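# Slide butter cartons to the stop of each good lane

## Task

A shelf has five sloped lanes down which cartons slide to a stop at the lower end; two lanes are secretly sticky from a dried spill and look the same as the rest. Using the three butter cartons, end up with one carton resting at the bottom stop of every lane that is not sticky. A carton may be released on any lane, but releasing one while it is level makes it tip onto the slope, which may be judged a drop. Anything that stays put only because the robot is holding it does not count. When finished, open the grippers and move the arms away.

## Robot and tools

Robot: two arms, left_arm and right_arm, each with a parallel two-finger gripper. The names do not tell you which side of an image an arm appears on.

Frames. The result's state line reports each gripper in one shared scene frame: position in metres (end_effector_position) and orientation as a wxyz quaternion. The origin sits on the table surface midway between the arms; +z is up, +x points out across the table, and left_arm sits toward +y. The reported point lies between the finger pads, roughly 1 cm back from the tips. In the gripper's own axes, the fingers extend along +z and close along y. Printed positions can be somewhat wrong, worse when an arm reaches far.

Rows. Both motion tools use the same row: exactly 14 numbers, each between -1 and 1, always for both arms even if one stays still. Order: left_arm dx, dy, dz, rx, ry, rz, opening, then right_arm the same seven. dx to rz are an offset (not a pose) in that gripper's own axes, measured from its pose at the start of the action; 1.0 equals 0.6 m of travel or 180 degrees. rx, ry, rz form a single rotation vector. Opening is absolute: +1 fully open (0.094 m), -1 closed. A row may be extended with 12 extra values from 0 to 1: joint stiffness scales, left_arm's six joints then right_arm's six, base to gripper; they persist until changed.

execute_actions(actions): a list of actions run one after another. Each action is a table of up to 15 rows, one row per 1/30 s control step; if fewer rows are given, the last row repeats to fill 15 steps (0.5 s). Every row is an offset from the pose at the start of that action, not from the row before. For the first action of a call, that start is the pose last reported in a result. An empty list just returns current state and images.

move(target, speed, blocking): target is one 14-number row as above; its offsets are taken from the pose shown in the latest result. Each gripper travels in a straight line toward its goal, both finishing together, over 0.5 to 10 s; anything longer is cut off at 10 s before arrival. Rotation takes the shorter way. speed is the path's top speed in m/s, 0.002 to 0.5 (default 0.25); turning is capped at twice that in rad/s. Paths ignore obstacles and the other arm; grippers lag, drift, and can overshoot the speed, especially with a near-straight arm. Faster contact hits harder, and aiming deeper past a contact presses harder. Openings are sent at the start. With blocking=false the call returns after 0.5 s while motion continues; other moves and execute_actions are refused until a result shows the end, so use wait or stop. The extra "move:" line reports the ending (done, off_target, moving, held, fault) and any limits: limits=paced means the sent pose was clipped; limits=held means a safety check blocked some steps, after which the arm may move much faster than requested. Each gripper's remaining distance to its goal is also given. If only one arm is named, the other finished normally.

wait(seconds): 0 to 10 s, arms keep their last command; returns early if a running move ends.

stop(): brakes a running move; it needs room to stop, more when fast. Fingers continue.

zoom_image(camera, region): enlarged view of part of the latest image; camera is cam_high, cam_left_wrist or cam_right_wrist; region [x0, y0, x1, y1] in pixels, origin top-left, at most 504 by 504. All three images are 896x504.

finished_scene(scene): ends the current scene by number after the last command has been held; irreversible. Its result says if the goal was met.

Controller behaviour. Each step, the commanded pose is limited to within 70 mm and 16 degrees of the measured pose; position takes priority over orientation. Long offsets may need several actions, and after an action the arm only reaches its last clipped pose. "Hand target" lines show where the controller is steering. Arms usually stop a centimetre or more low; repeated zero offsets let them sag. To hold an arm still, send the correction back to its desired pose in the first call of a reply and zeros afterwards, aiming higher if it still droops. A "pose unreachable" line means a clearance check altered or blocked that arm's command. Joint limits (rad): waist -2.880..2.880, shoulder 0..3.142, elbow 0..3.019, wrist pitch -1.693..1.571, wrist yaw -1.571..1.571, wrist roll -2.094..2.094.

Gripping. grip_measured uses the commanded-opening scale; the last Joint positions value is the opening in metres. Readings can be about 1 mm off per gripper. To hold a carton, command about 0.03 below grip_measured; smaller gaps grip lighter. Pads press up to roughly 50-62 N, briefly more on first contact.

Cautions. The robot keeps moving while you think. Occasional tugs may hit a held part or a loose object. Never let anything leave the table, and avoid drops, slips, slams and hard pushes. Keep the arms from colliding or pressing on each other. Release cartons already tilted to the lane slope, not level. Holding loads warms motors: MOTOR HOT appears at 85 °C; at 100 °C an OVER-TEMPERATURE FAULT drops that arm until it cools. FAULT lines mean an arm stopped. Since sticky lanes cannot be seen, release a carton and watch whether it slides to the stop; recover any that stick and try another lane. Finish with grippers open and arms clear.

Each tool is called after "Call:" by a JSON object that holds its "fn" and its "kwargs", one argument or row to a line.

## Session

Call:
{"fn": "execute_actions", "kwargs": {
  "actions": []
}}

Scene clock: 0.00 s.
left_arm: end_effector_position=(+0.6513, -0.0356, +0.3129) grip_measured=+1.000 end_effector_quat_wxyz=(+0.709, +0.624, +0.260, -0.204) | right_arm: end_effector_position=(+0.1897, -0.4797, +0.4000) grip_measured=+1.000 end_effector_quat_wxyz=(+0.175, +0.373, +0.802, -0.432)
Joint positions: left_arm=[-0.368  1.883  1.364  0.757  1.192  0.674  0.094] | right_arm=[-0.465  0.961  1.184 -1.36   0.898  0.285  0.094]
Joint velocities: left_arm=[-0.015 -0.005 -0.012  0.017  0.022 -0.007  0.   ] | right_arm=[-0.015 -0.005 -0.007  0.017 -0.037 -0.007  0.   ]
Motor temperatures (°C, as the motors report them): left_arm=[24 27 25 26 25 26] | right_arm=[27 24 24 27 24 23]
Hand target (left_arm): +0.656, -0.037, +0.315; +0.711, +0.624, +0.256, -0.201
Hand target (right_arm): +0.192, -0.481, +0.412; +0.187, +0.378, +0.798, -0.431
Joint stiffness scale: left_arm=[1. 1. 1. 1. 1. 1.] | right_arm=[1. 1. 1. 1. 1. 1.]

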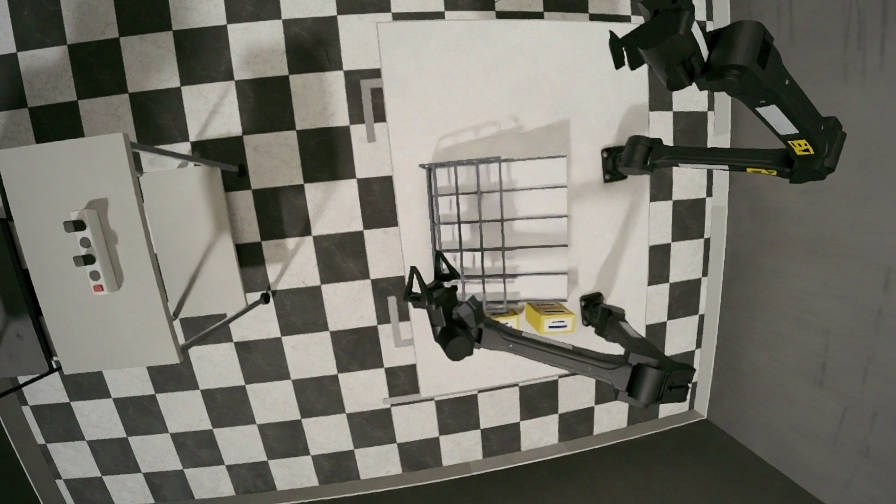

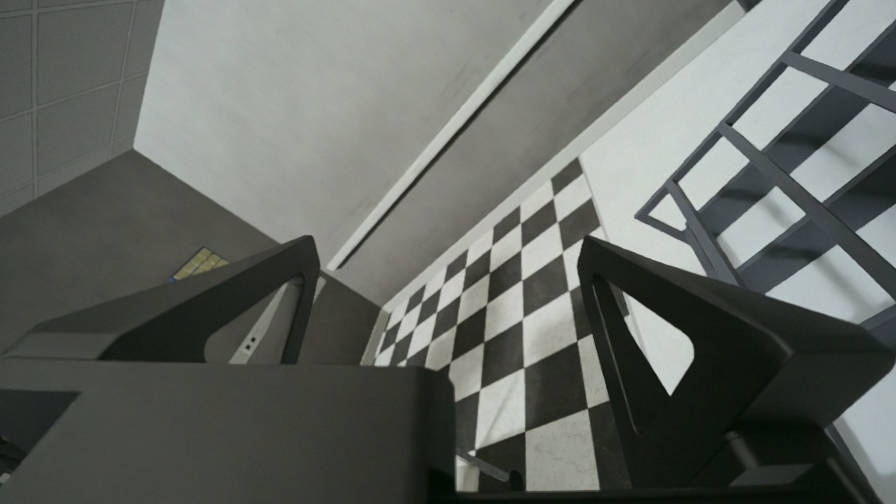

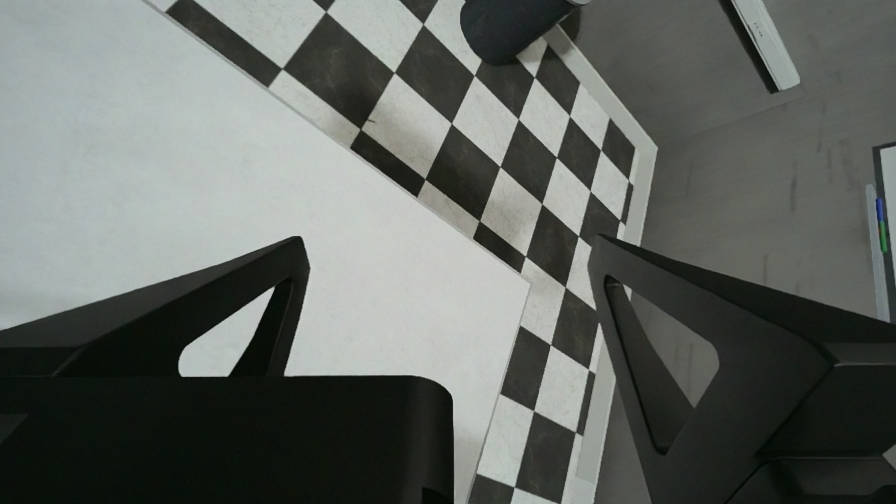

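Call:
{"fn": "zoom_image", "kwargs": {
  "camera": "cam_high",
  "region": [380, 130, 700, 400]
}}

Region (380, 130, 700, 400) of cam_high's 896x504 image, scaled by 1.575, with more detail than that image has; it fills the top 425 rows of this view, and the rest is white.

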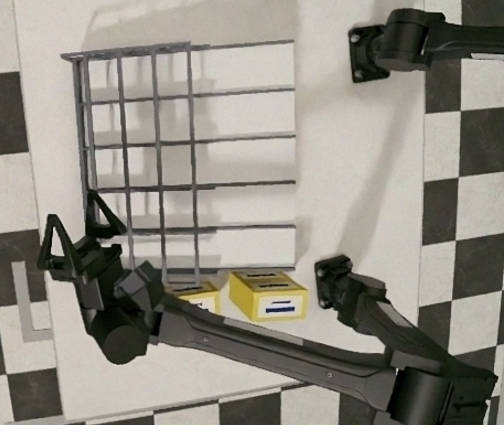

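Call:
{"fn": "move", "kwargs": {
  "target": [-0.44,-0.41,-0.647,0.411,0.329,0,1, 0,0,0,0,0,0,1]
}}

Scene clock: 13.90 s.
left_arm: end_effector_position=(+0.2595, +0.3059, +0.2645) grip_measured=+1.000 end_effector_quat_wxyz=(-0.069, +0.871, +0.484, +0.053) | right_arm: end_effector_position=(+0.1897, -0.4797, +0.4000) grip_measured=+1.000 end_effector_quat_wxyz=(+0.175, +0.373, +0.802, -0.432)
Joint positions: left_arm=[-0.163  0.872  0.986 -1.669 -0.173  2.08   0.094] | right_arm=[-0.465  0.961  1.184 -1.36   0.898  0.285  0.094]
Joint velocities: left_arm=[-0.005 -0.015  0.012 -0.002 -0.007 -0.051  0.   ] | right_arm=[-0.005 -0.005 -0.002  0.007  0.007 -0.007  0.   ]
Motor temperatures (°C, as the motors report them): left_arm=[24 28 27 26 25 26] | right_arm=[27 24 28 27 25 23]
Hand target (left_arm): +0.252, +0.307, +0.259; -0.078, +0.875, +0.476, +0.040
Hand target (right_arm): +0.190, -0.480, +0.400; +0.175, +0.373, +0.802, -0.432
Off the commanded pose (left_arm): 0.016 m, 16 deg; orientation clipped at the last step of the last action.
Off the commanded pose (right_arm): 0.000 m, 0 deg.
Joint stiffness scale: left_arm=[1. 1. 1. 1. 1. 1.] | right_arm=[1. 1. 1. 1. 1. 1.]
joint sent to its limit (left arm) — the command would take joint 4 (wrist pitch) past its lower limit and joint 6 (wrist roll) past its upper limit, so those joints were sent only as far as their limits.
move: off_target (left_arm); limits=paced

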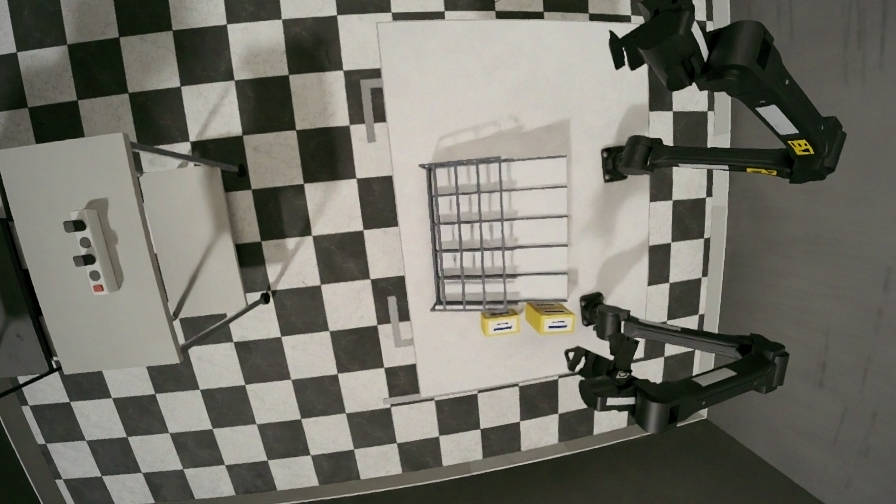

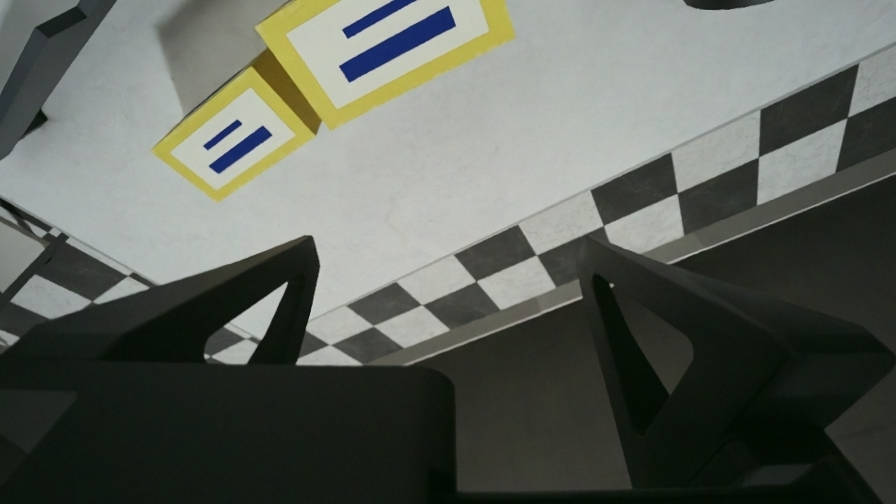

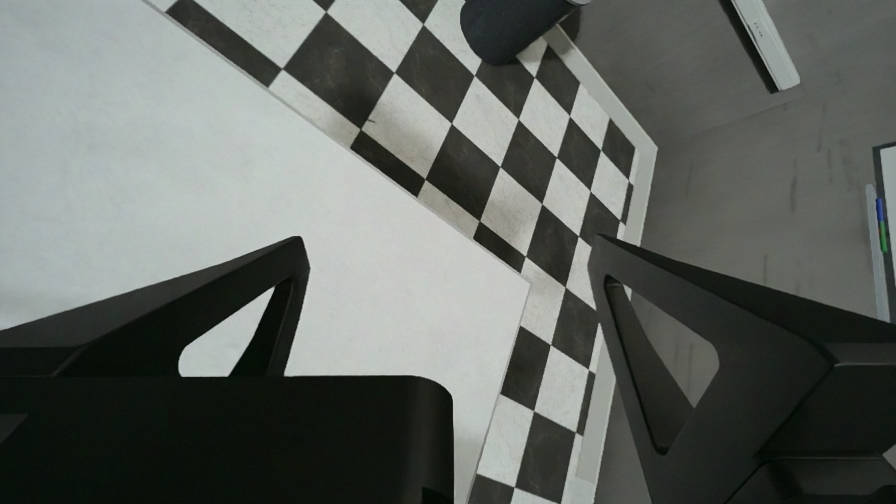

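Call:
{"fn": "move", "kwargs": {
  "target": [0,0.468,0.11,0,0,0.32,1, 0,0,0,0,0,0,1]
}}

Scene clock: 22.17 s.
left_arm: end_effector_position=(+0.4886, +0.1769, +0.1756) grip_measured=+1.000 end_effector_quat_wxyz=(-0.241, +0.927, +0.282, +0.049) | right_arm: end_effector_position=(+0.1897, -0.4797, +0.4000) grip_measured=+1.000 end_effector_quat_wxyz=(+0.175, +0.373, +0.802, -0.432)
Joint positions: left_arm=[-0.515  1.706  1.446 -1.563 -0.432  2.094  0.094] | right_arm=[-0.465  0.961  1.184 -1.36   0.898  0.285  0.094]
Joint velocities: left_arm=[-0.005 -0.005 -0.022 -0.012 -0.007 -0.051  0.   ] | right_arm=[-0.005 -0.005 -0.012 -0.002 -0.051 -0.066  0.   ]
Motor temperatures (°C, as the motors report them): left_arm=[24 28 28 26 25 26] | right_arm=[27 24 28 27 25 23]
Hand target (left_arm): +0.499, +0.168, +0.175; -0.236, +0.929, +0.279, +0.053
Hand target (right_arm): +0.190, -0.480, +0.400; +0.175, +0.373, +0.802, -0.432
Off the commanded pose (left_arm): 0.014 m, 38 deg; orientation clipped at the last step of the last action.
Off the commanded pose (right_arm): 0.000 m, 0 deg.
Joint stiffness scale: left_arm=[1. 1. 1. 1. 1. 1.] | right_arm=[1. 1. 1. 1. 1. 1.]
joint sent to its limit (left arm) — the command would take joint 6 (wrist roll) past its upper limit, so that joint was sent only as far as its limit.
move: off_target (left_arm); limits=paced

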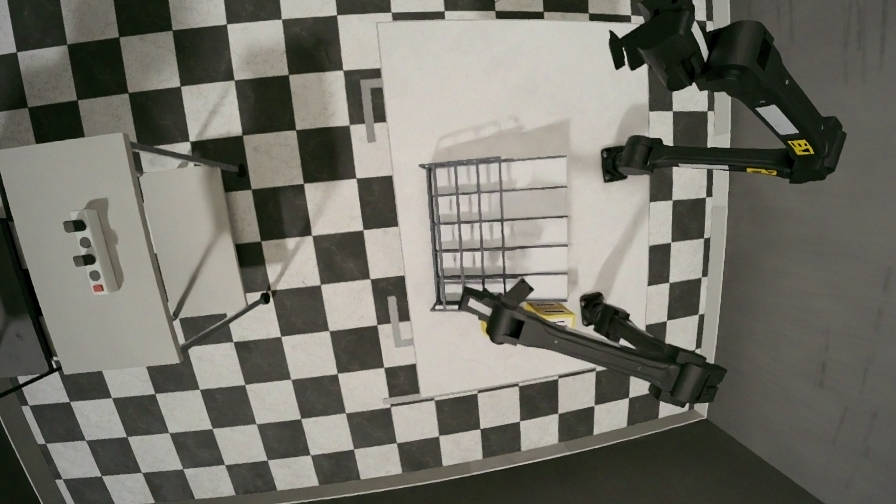

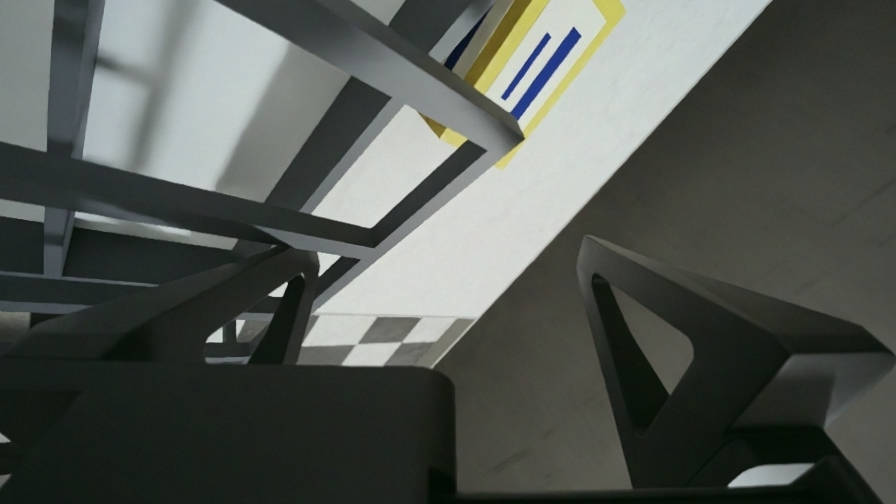

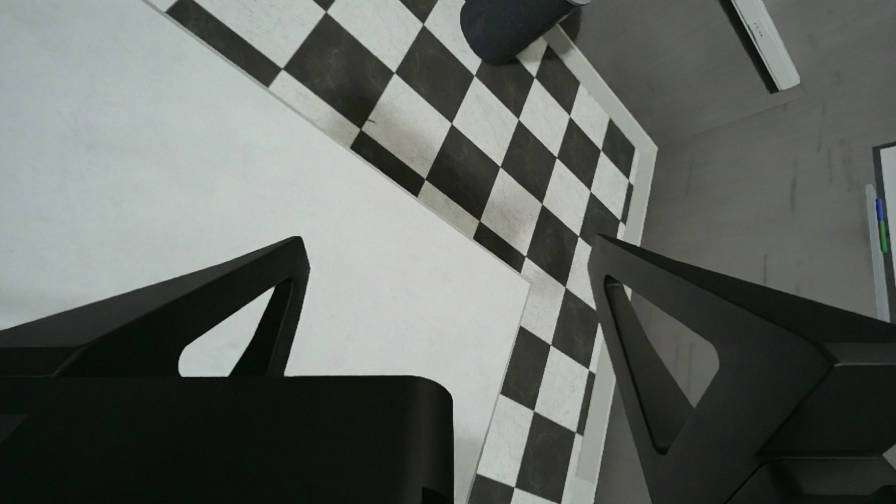

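Call:
{"fn": "move", "kwargs": {
  "target": [0,0,-0.05,0.042,-0.205,-0.79,1, 0,0,0,0,0,0,1]
}}

Scene clock: 32.40 s.
left_arm: end_effector_position=(+0.4902, +0.1591, +0.2068) grip_measured=+1.000 end_effector_quat_wxyz=(-0.004, +0.014, +1.000, +0.001) | right_arm: end_effector_position=(+0.1897, -0.4797, +0.4000) grip_measured=+1.000 end_effector_quat_wxyz=(+0.175, +0.373, +0.802, -0.432)
Joint positions: left_arm=[-0.393  1.566  1.417 -1.43  -0.    -0.251  0.094] | right_arm=[-0.465  0.961  1.184 -1.36   0.898  0.285  0.094]
Joint velocities: left_arm=[-0.005  0.015 -0.007  0.007 -0.007 -0.037  0.   ] | right_arm=[-0.005 -0.005 -0.017  0.007 -0.066  0.022  0.   ]
Motor temperatures (°C, as the motors report them): left_arm=[24 28 29 26 25 26] | right_arm=[27 24 29 27 25 23]
Hand target (left_arm): +0.490, +0.163, +0.203; -0.001, +0.000, +1.000, +0.000
Hand target (right_arm): +0.190, -0.480, +0.400; +0.175, +0.373, +0.802, -0.432
Off the commanded pose (left_arm): 0.006 m, 2 deg.
Off the commanded pose (right_arm): 0.000 m, 0 deg.
Joint stiffness scale: left_arm=[1. 1. 1. 1. 1. 1.] | right_arm=[1. 1. 1. 1. 1. 1.]
move: done

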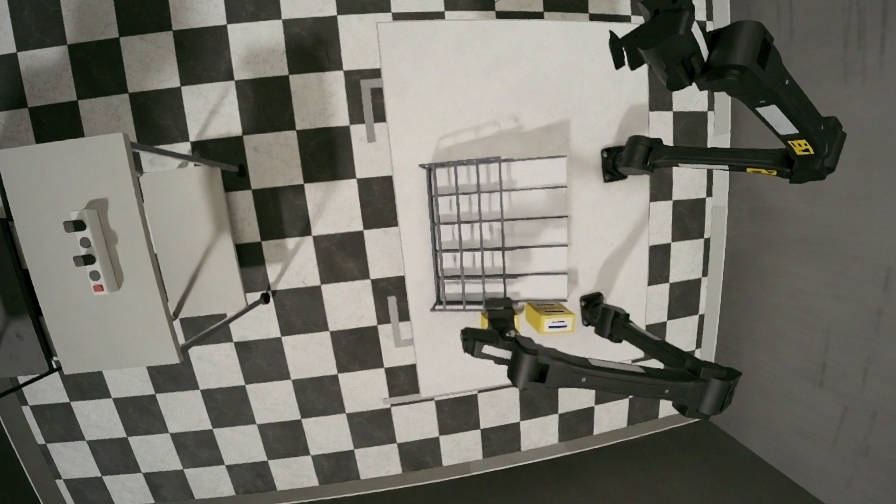

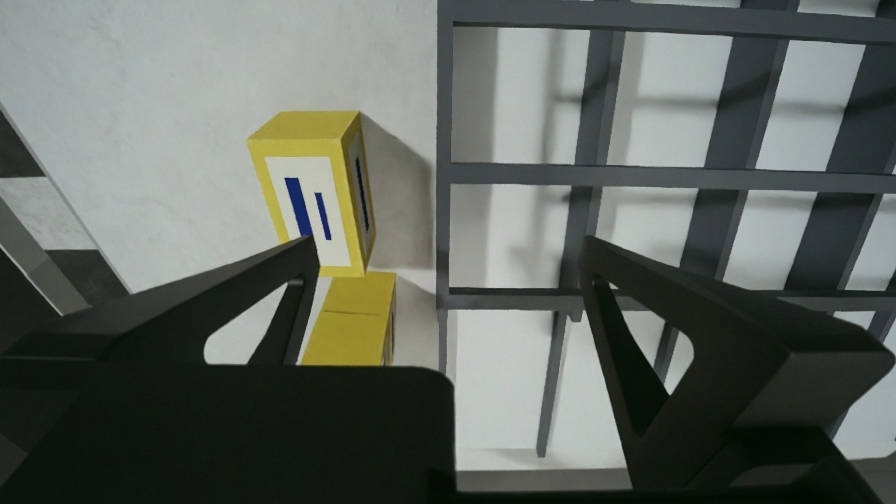

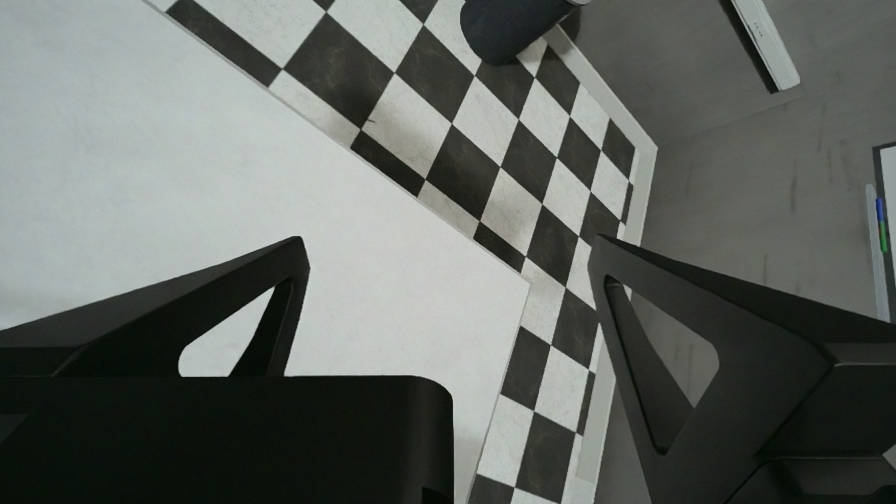

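Call:
{"fn": "move", "kwargs": {
  "target": [0,0.117,0.15,0,0,0,1, 0,0,0,0,0,0,1]
}}

Scene clock: 35.17 s.
left_arm: end_effector_position=(+0.4861, +0.2069, +0.1463) grip_measured=+1.000 end_effector_quat_wxyz=(+0.007, +0.029, +0.999, -0.016) | right_arm: end_effector_position=(+0.1897, -0.4797, +0.4000) grip_measured=+1.000 end_effector_quat_wxyz=(+0.175, +0.373, +0.802, -0.432)
Joint positions: left_arm=[-0.282  1.548  1.232 -1.237  0.03  -0.111  0.094] | right_arm=[-0.465  0.961  1.184 -1.36   0.898  0.285  0.094]
Joint velocities: left_arm=[-0.005 -0.015 -0.012  0.007 -0.066  0.007  0.   ] | right_arm=[-0.015 -0.005  0.002 -0.007  0.051 -0.022  0.   ]
Motor temperatures (°C, as the motors report them): left_arm=[24 28 29 26 25 26] | right_arm=[27 24 29 27 25 23]
Hand target (left_arm): +0.488, +0.229, +0.118; -0.005, +0.014, +1.000, +0.001
Hand target (right_arm): +0.190, -0.480, +0.400; +0.175, +0.373, +0.802, -0.432
Off the commanded pose (left_arm): 0.037 m, 3 deg.
Off the commanded pose (right_arm): 0.000 m, 0 deg.
Joint stiffness scale: left_arm=[1. 1. 1. 1. 1. 1.] | right_arm=[1. 1. 1. 1. 1. 1.]
move: off_target (left_arm)

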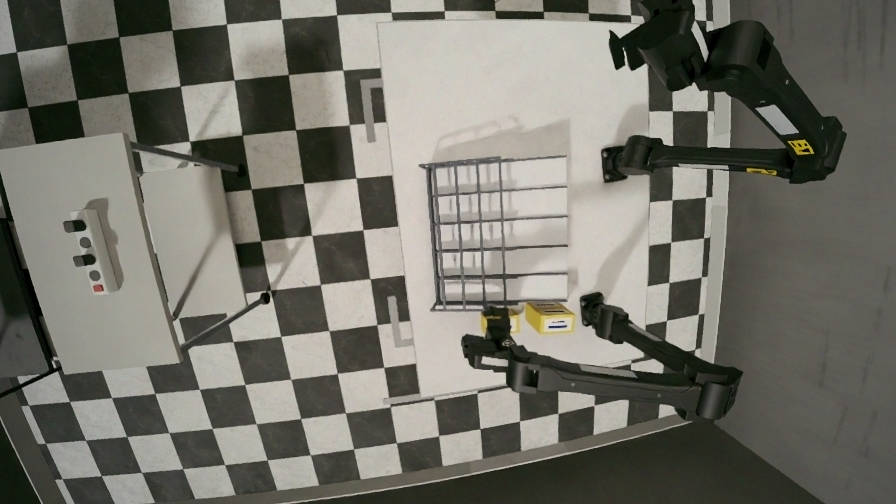

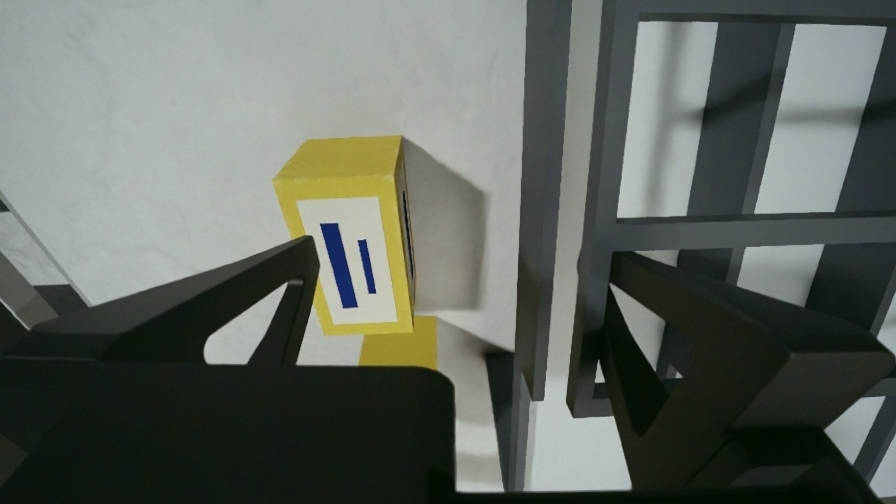

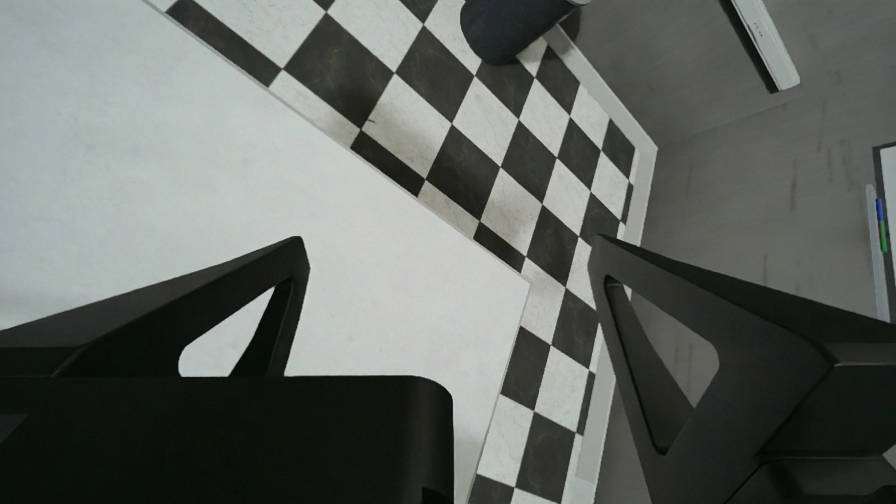

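The finger landed on the cage top, so I'll move sideways before going any lower.

Call:
{"fn": "move", "kwargs": {
  "target": [0,0.085,-0.02,0,0,0,1, 0,0,0,0,0,0,1]
}}

Call:
{"fn": "move", "kwargs": {
  "target": [0,0,0.15,0,0,0,1, 0,0,0,0,0,0,1]
}}

Scene clock: 38.43 s.
left_arm: end_effector_position=(+0.4863, +0.2070, +0.1463) grip_measured=+1.000 end_effector_quat_wxyz=(+0.005, +0.036, +0.999, -0.035) | right_arm: end_effector_position=(+0.1897, -0.4797, +0.4000) grip_measured=+1.000 end_effector_quat_wxyz=(+0.175, +0.373, +0.802, -0.432)
Joint positions: left_arm=[-0.266  1.549  1.232 -1.237  0.069 -0.08   0.094] | right_arm=[-0.465  0.961  1.184 -1.36   0.898  0.285  0.094]
Joint velocities: left_arm=[-0.015 -0.005 -0.007 -0.007 -0.022 -0.11   0.   ] | right_arm=[-0.005 -0.005 -0.017 -0.007 -0.037  0.022  0.   ]
Motor temperatures (°C, as the motors report them): left_arm=[24 28 29 26 25 26] | right_arm=[27 24 29 27 25 23]
Hand target (left_arm): +0.487, +0.256, +0.156; +0.005, +0.027, +0.999, -0.015
Hand target (right_arm): +0.190, -0.480, +0.400; +0.175, +0.373, +0.802, -0.432
Off the commanded pose (left_arm): 0.052 m, 2 deg.
Off the commanded pose (right_arm): 0.000 m, 0 deg.
Joint stiffness scale: left_arm=[1. 1. 1. 1. 1. 1.] | right_arm=[1. 1. 1. 1. 1. 1.]
move: off_target (left_arm)

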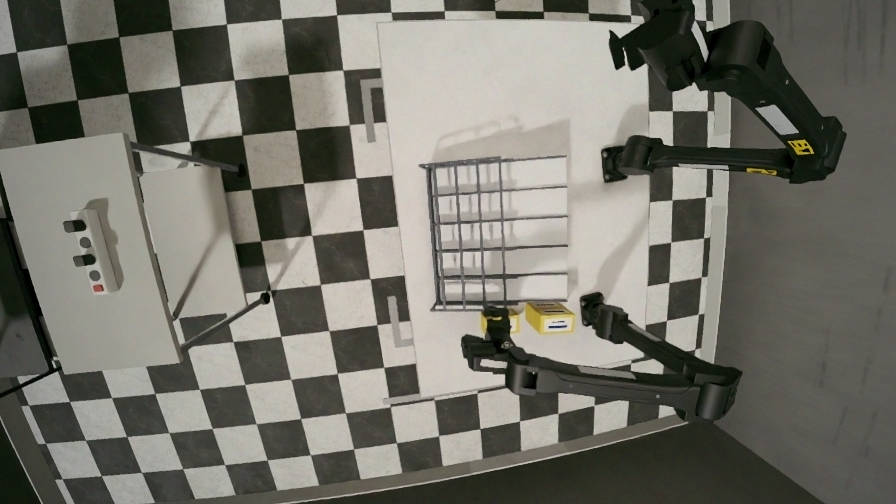

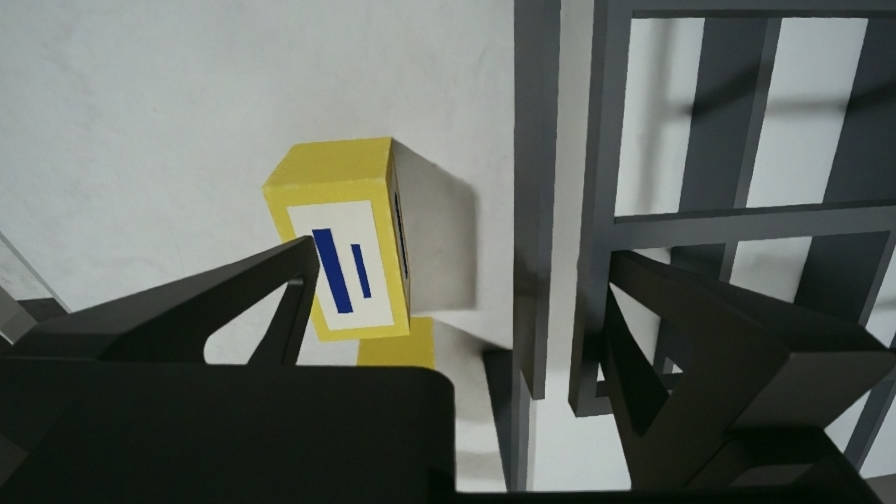

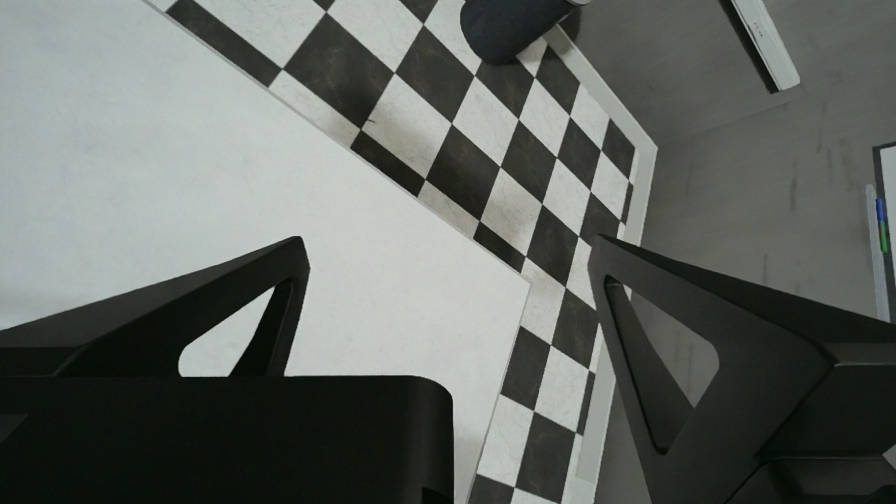

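Scene clock: 39.17 s.
left_arm: end_effector_position=(+0.4832, +0.2026, +0.1269) grip_measured=+1.000 end_effector_quat_wxyz=(+0.039, +0.040, +0.997, -0.050) | right_arm: end_effector_position=(+0.1897, -0.4797, +0.4000) grip_measured=+1.000 end_effector_quat_wxyz=(+0.175, +0.373, +0.802, -0.432)
Joint positions: left_arm=[-0.269  1.518  1.139 -1.103  0.09  -0.079  0.094] | right_arm=[-0.465  0.961  1.184 -1.36   0.898  0.285  0.094]
Joint velocities: left_arm=[-0.015 -0.005 -0.027  0.012 -0.037  0.007  0.   ] | right_arm=[ 0.005 -0.015 -0.007 -0.017 -0.022 -0.007  0.   ]
Motor temperatures (°C, as the motors report them): left_arm=[24 28 28 26 25 26] | right_arm=[27 24 29 27 25 23]
Hand target (left_arm): +0.477, +0.202, +0.063; +0.004, +0.037, +0.999, -0.035
Hand target (right_arm): +0.190, -0.480, +0.400; +0.175, +0.373, +0.802, -0.432
Off the commanded pose (left_arm): 0.070 m, 4 deg; position clipped at the last step of the last action.
Off the commanded pose (right_arm): 0.000 m, 0 deg.
Joint stiffness scale: left_arm=[1. 1. 1. 1. 1. 1.] | right_arm=[1. 1. 1. 1. 1. 1.]
move: off_target (left_arm); limits=paced

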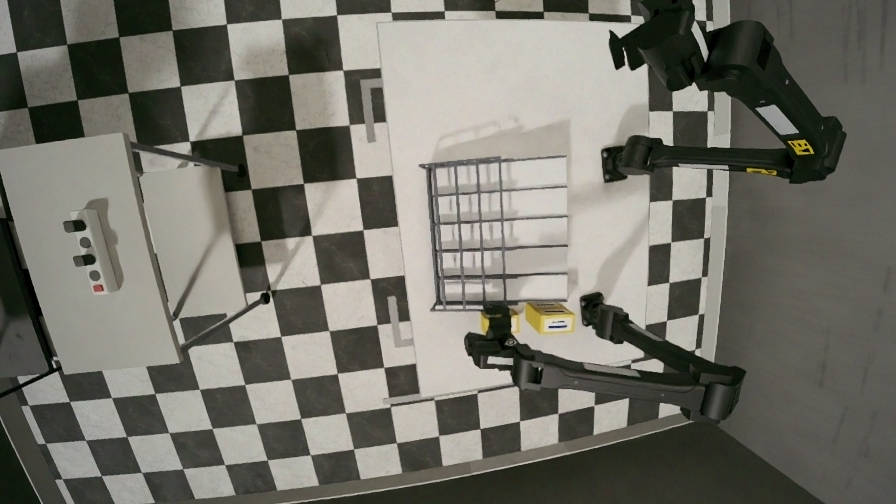

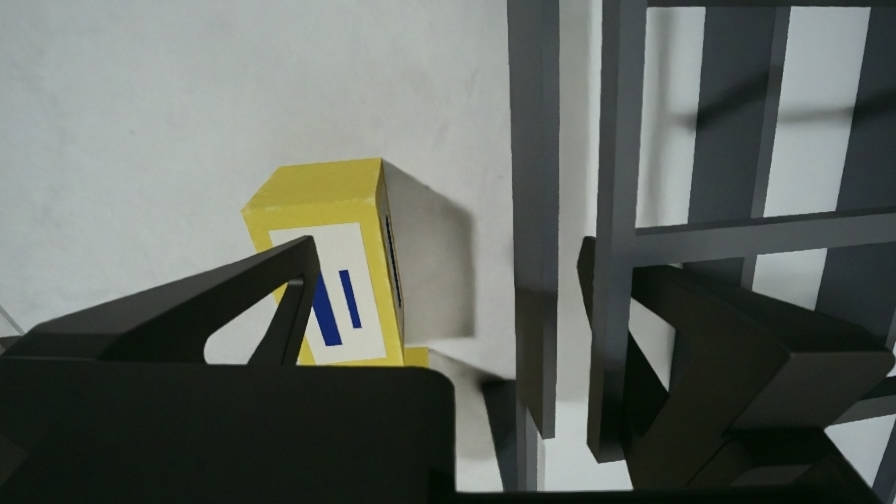

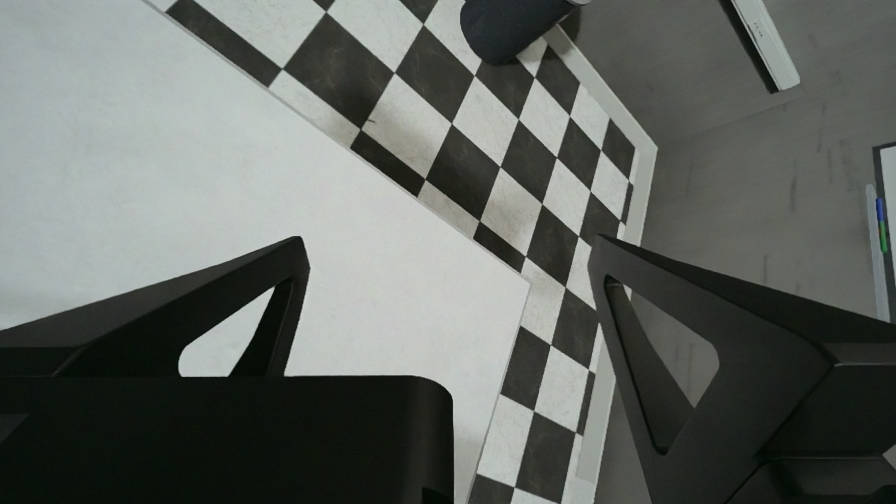

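The finger is stuck inside the cage. I'll lift it out and then shift over.

Call:
{"fn": "move", "kwargs": {
  "target": [0,0,-0.13,0,0,0,1, 0,0,0,0,0,0,1]
}}

Call:
{"fn": "move", "kwargs": {
  "target": [0,0.1,0,0,0,0,1, 0,0,0,0,0,0,1]
}}

Call:
{"fn": "move", "kwargs": {
  "target": [0,0,0.2,0,0,0,1, 0,0,0,0,0,0,1]
}}

Scene clock: 48.10 s.
left_arm: end_effector_position=(+0.4674, +0.2076, +0.1929) grip_measured=+1.000 end_effector_quat_wxyz=(+0.032, +0.037, +0.998, -0.050) | right_arm: end_effector_position=(+0.1897, -0.4797, +0.4000) grip_measured=+1.000 end_effector_quat_wxyz=(+0.175, +0.373, +0.802, -0.432)
Joint positions: left_arm=[-0.262  1.434  1.229 -1.29   0.092 -0.078  0.094] | right_arm=[-0.465  0.961  1.184 -1.36   0.898  0.285  0.094]
Joint velocities: left_arm=[-0.015 -0.005  0.012  0.012 -0.007  0.022  0.   ] | right_arm=[-0.005 -0.015  0.007  0.012  0.051  0.007  0.   ]
Motor temperatures (°C, as the motors report them): left_arm=[24 28 28 27 26 26] | right_arm=[27 24 29 27 25 23]
Hand target (left_arm): +0.478, +0.211, +0.204; +0.039, +0.040, +0.997, -0.050
Hand target (right_arm): +0.190, -0.480, +0.400; +0.175, +0.373, +0.802, -0.432
Off the commanded pose (left_arm): 0.015 m, 1 deg.
Off the commanded pose (right_arm): 0.000 m, 0 deg.
Joint stiffness scale: left_arm=[1. 1. 1. 1. 1. 1.] | right_arm=[1. 1. 1. 1. 1. 1.]
move: off_target (left_arm)

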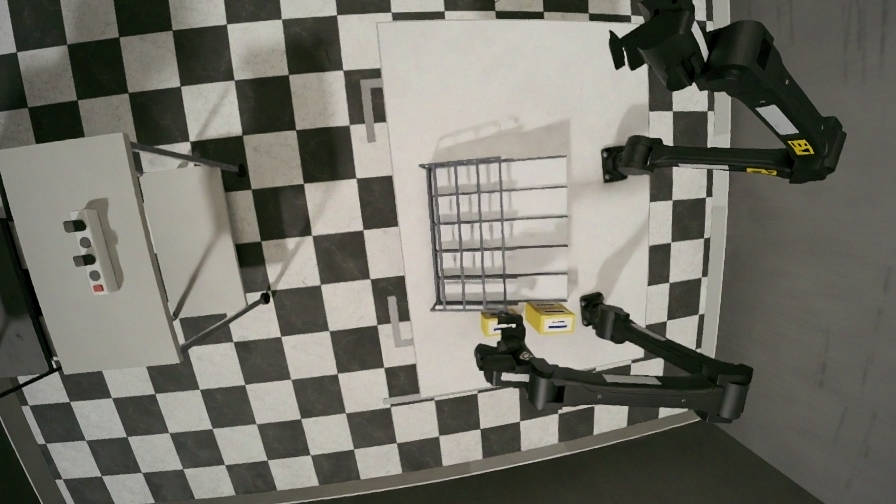

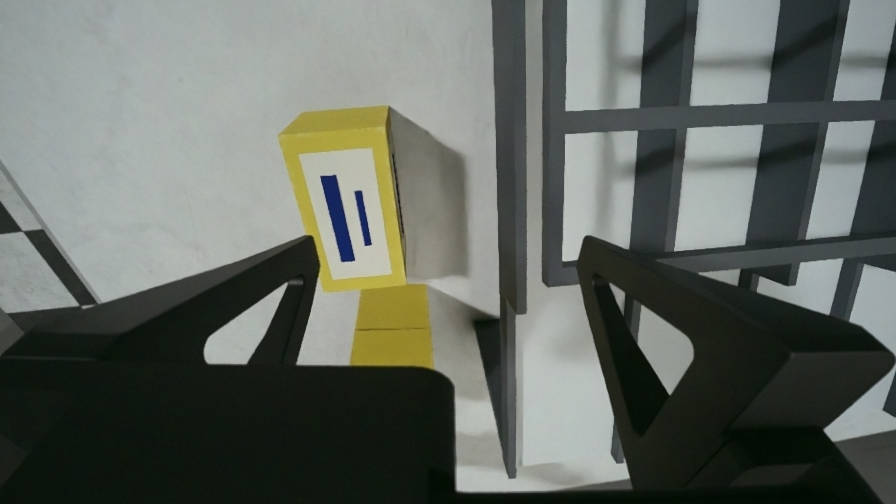

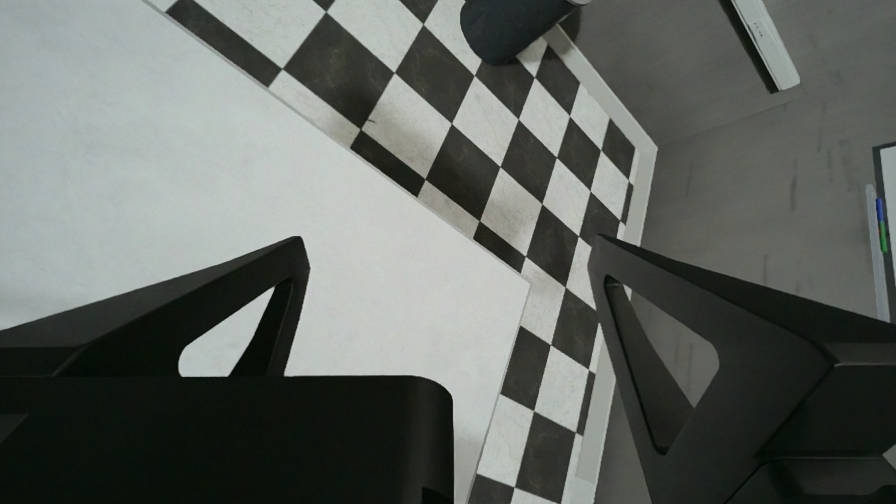

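Scene clock: 49.00 s.
left_arm: end_effector_position=(+0.4745, +0.2705, +0.1930) grip_measured=+1.000 end_effector_quat_wxyz=(+0.039, +0.025, +0.998, -0.048) | right_arm: end_effector_position=(+0.1897, -0.4797, +0.4000) grip_measured=+1.000 end_effector_quat_wxyz=(+0.175, +0.373, +0.802, -0.432)
Joint positions: left_arm=[-0.112  1.434  1.229 -1.29   0.099  0.049  0.094] | right_arm=[-0.465  0.961  1.184 -1.36   0.898  0.285  0.094]
Joint velocities: left_arm=[ 0.015 -0.015  0.002 -0.022  0.037  0.037  0.   ] | right_arm=[-0.005 -0.005 -0.002  0.012  0.007 -0.022  0.   ]
Motor temperatures (°C, as the motors report them): left_arm=[24 28 28 27 26 26] | right_arm=[27 24 29 27 25 23]
Hand target (left_arm): +0.472, +0.268, +0.187; +0.032, +0.037, +0.998, -0.050
Hand target (right_arm): +0.190, -0.480, +0.400; +0.175, +0.373, +0.802, -0.432
Off the commanded pose (left_arm): 0.007 m, 2 deg.
Off the commanded pose (right_arm): 0.000 m, 0 deg.
Joint stiffness scale: left_arm=[1. 1. 1. 1. 1. 1.] | right_arm=[1. 1. 1. 1. 1. 1.]
move: done

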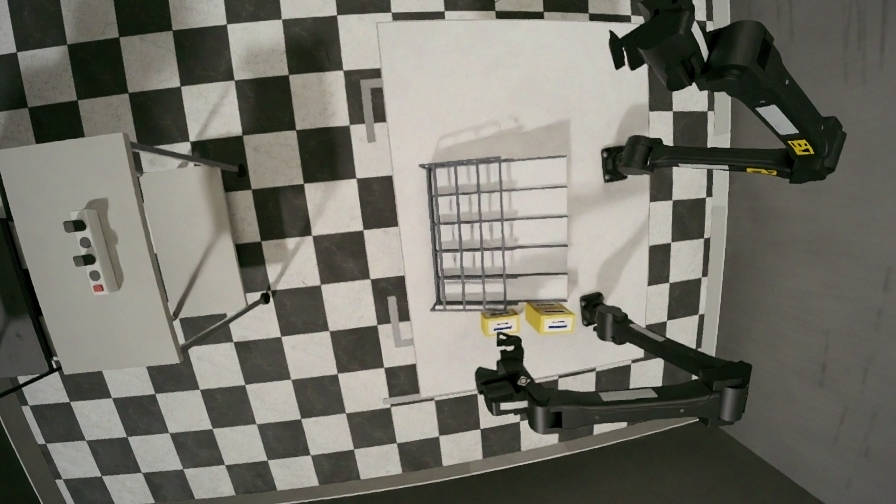

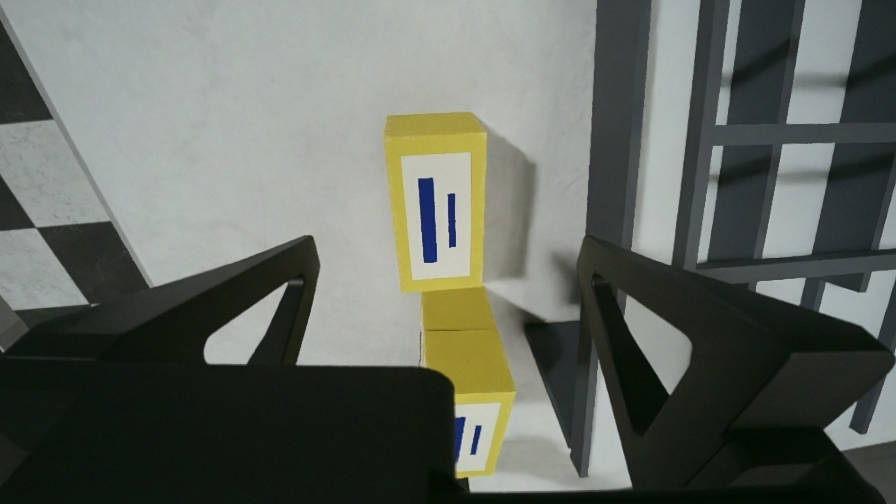

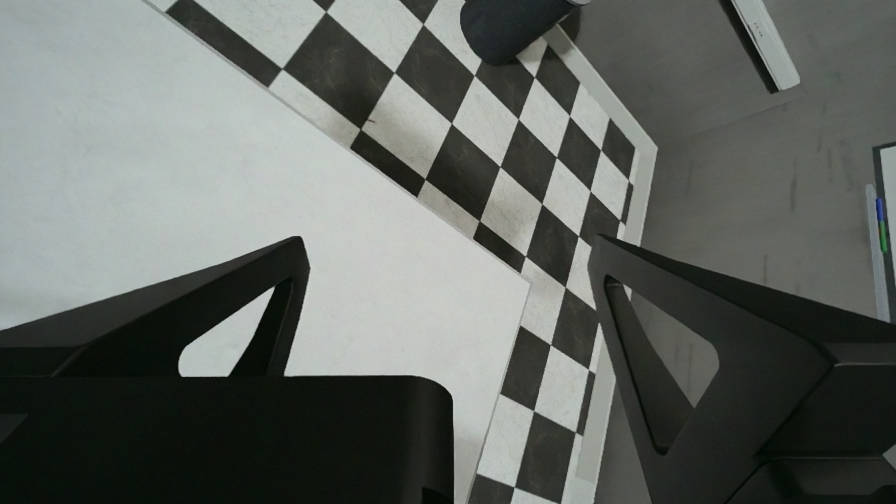

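Scene clock: 49.93 s.
left_arm: end_effector_position=(+0.4808, +0.2615, +0.0757) grip_measured=+1.000 end_effector_quat_wxyz=(+0.034, +0.029, +0.998, -0.049) | right_arm: end_effector_position=(+0.1897, -0.4797, +0.4000) grip_measured=+1.000 end_effector_quat_wxyz=(+0.175, +0.373, +0.802, -0.432)
Joint positions: left_arm=[-0.133  1.567  1.049 -0.986  0.099  0.036  0.094] | right_arm=[-0.465  0.961  1.184 -1.36   0.898  0.285  0.094]
Joint velocities: left_arm=[-0.015  0.005 -0.012 -0.012 -0.007 -0.022  0.   ] | right_arm=[ 0.005  0.005  0.012 -0.007 -0.007 -0.007  0.   ]
Motor temperatures (°C, as the motors report them): left_arm=[24 28 28 27 26 26] | right_arm=[27 24 29 27 25 23]
Hand target (left_arm): +0.482, +0.258, +0.073; +0.039, +0.025, +0.998, -0.049
Hand target (right_arm): +0.190, -0.480, +0.400; +0.175, +0.373, +0.802, -0.432
Off the commanded pose (left_arm): 0.004 m, 1 deg.
Off the commanded pose (right_arm): 0.000 m, 0 deg.
Joint stiffness scale: left_arm=[1. 1. 1. 1. 1. 1.] | right_arm=[1. 1. 1. 1. 1. 1.]
move: done

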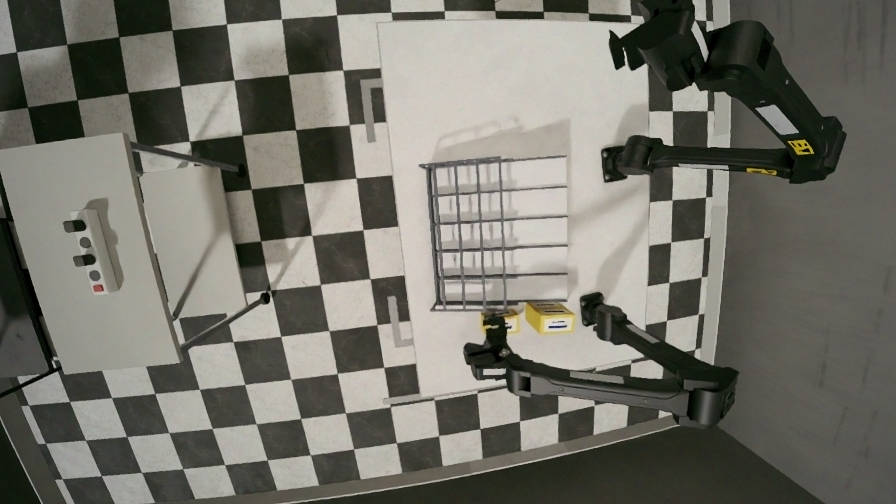

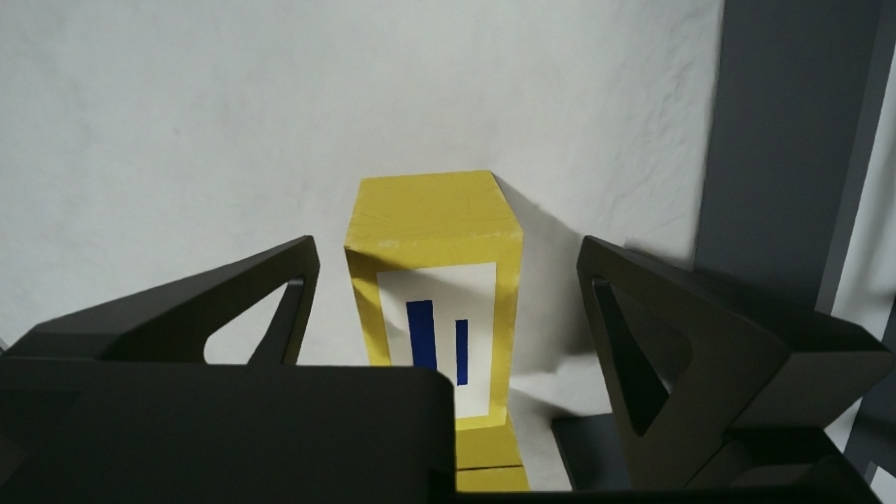

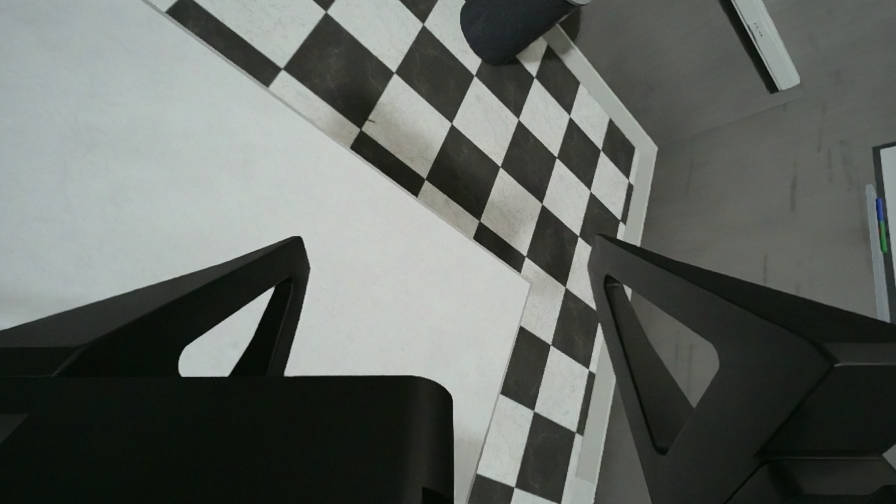

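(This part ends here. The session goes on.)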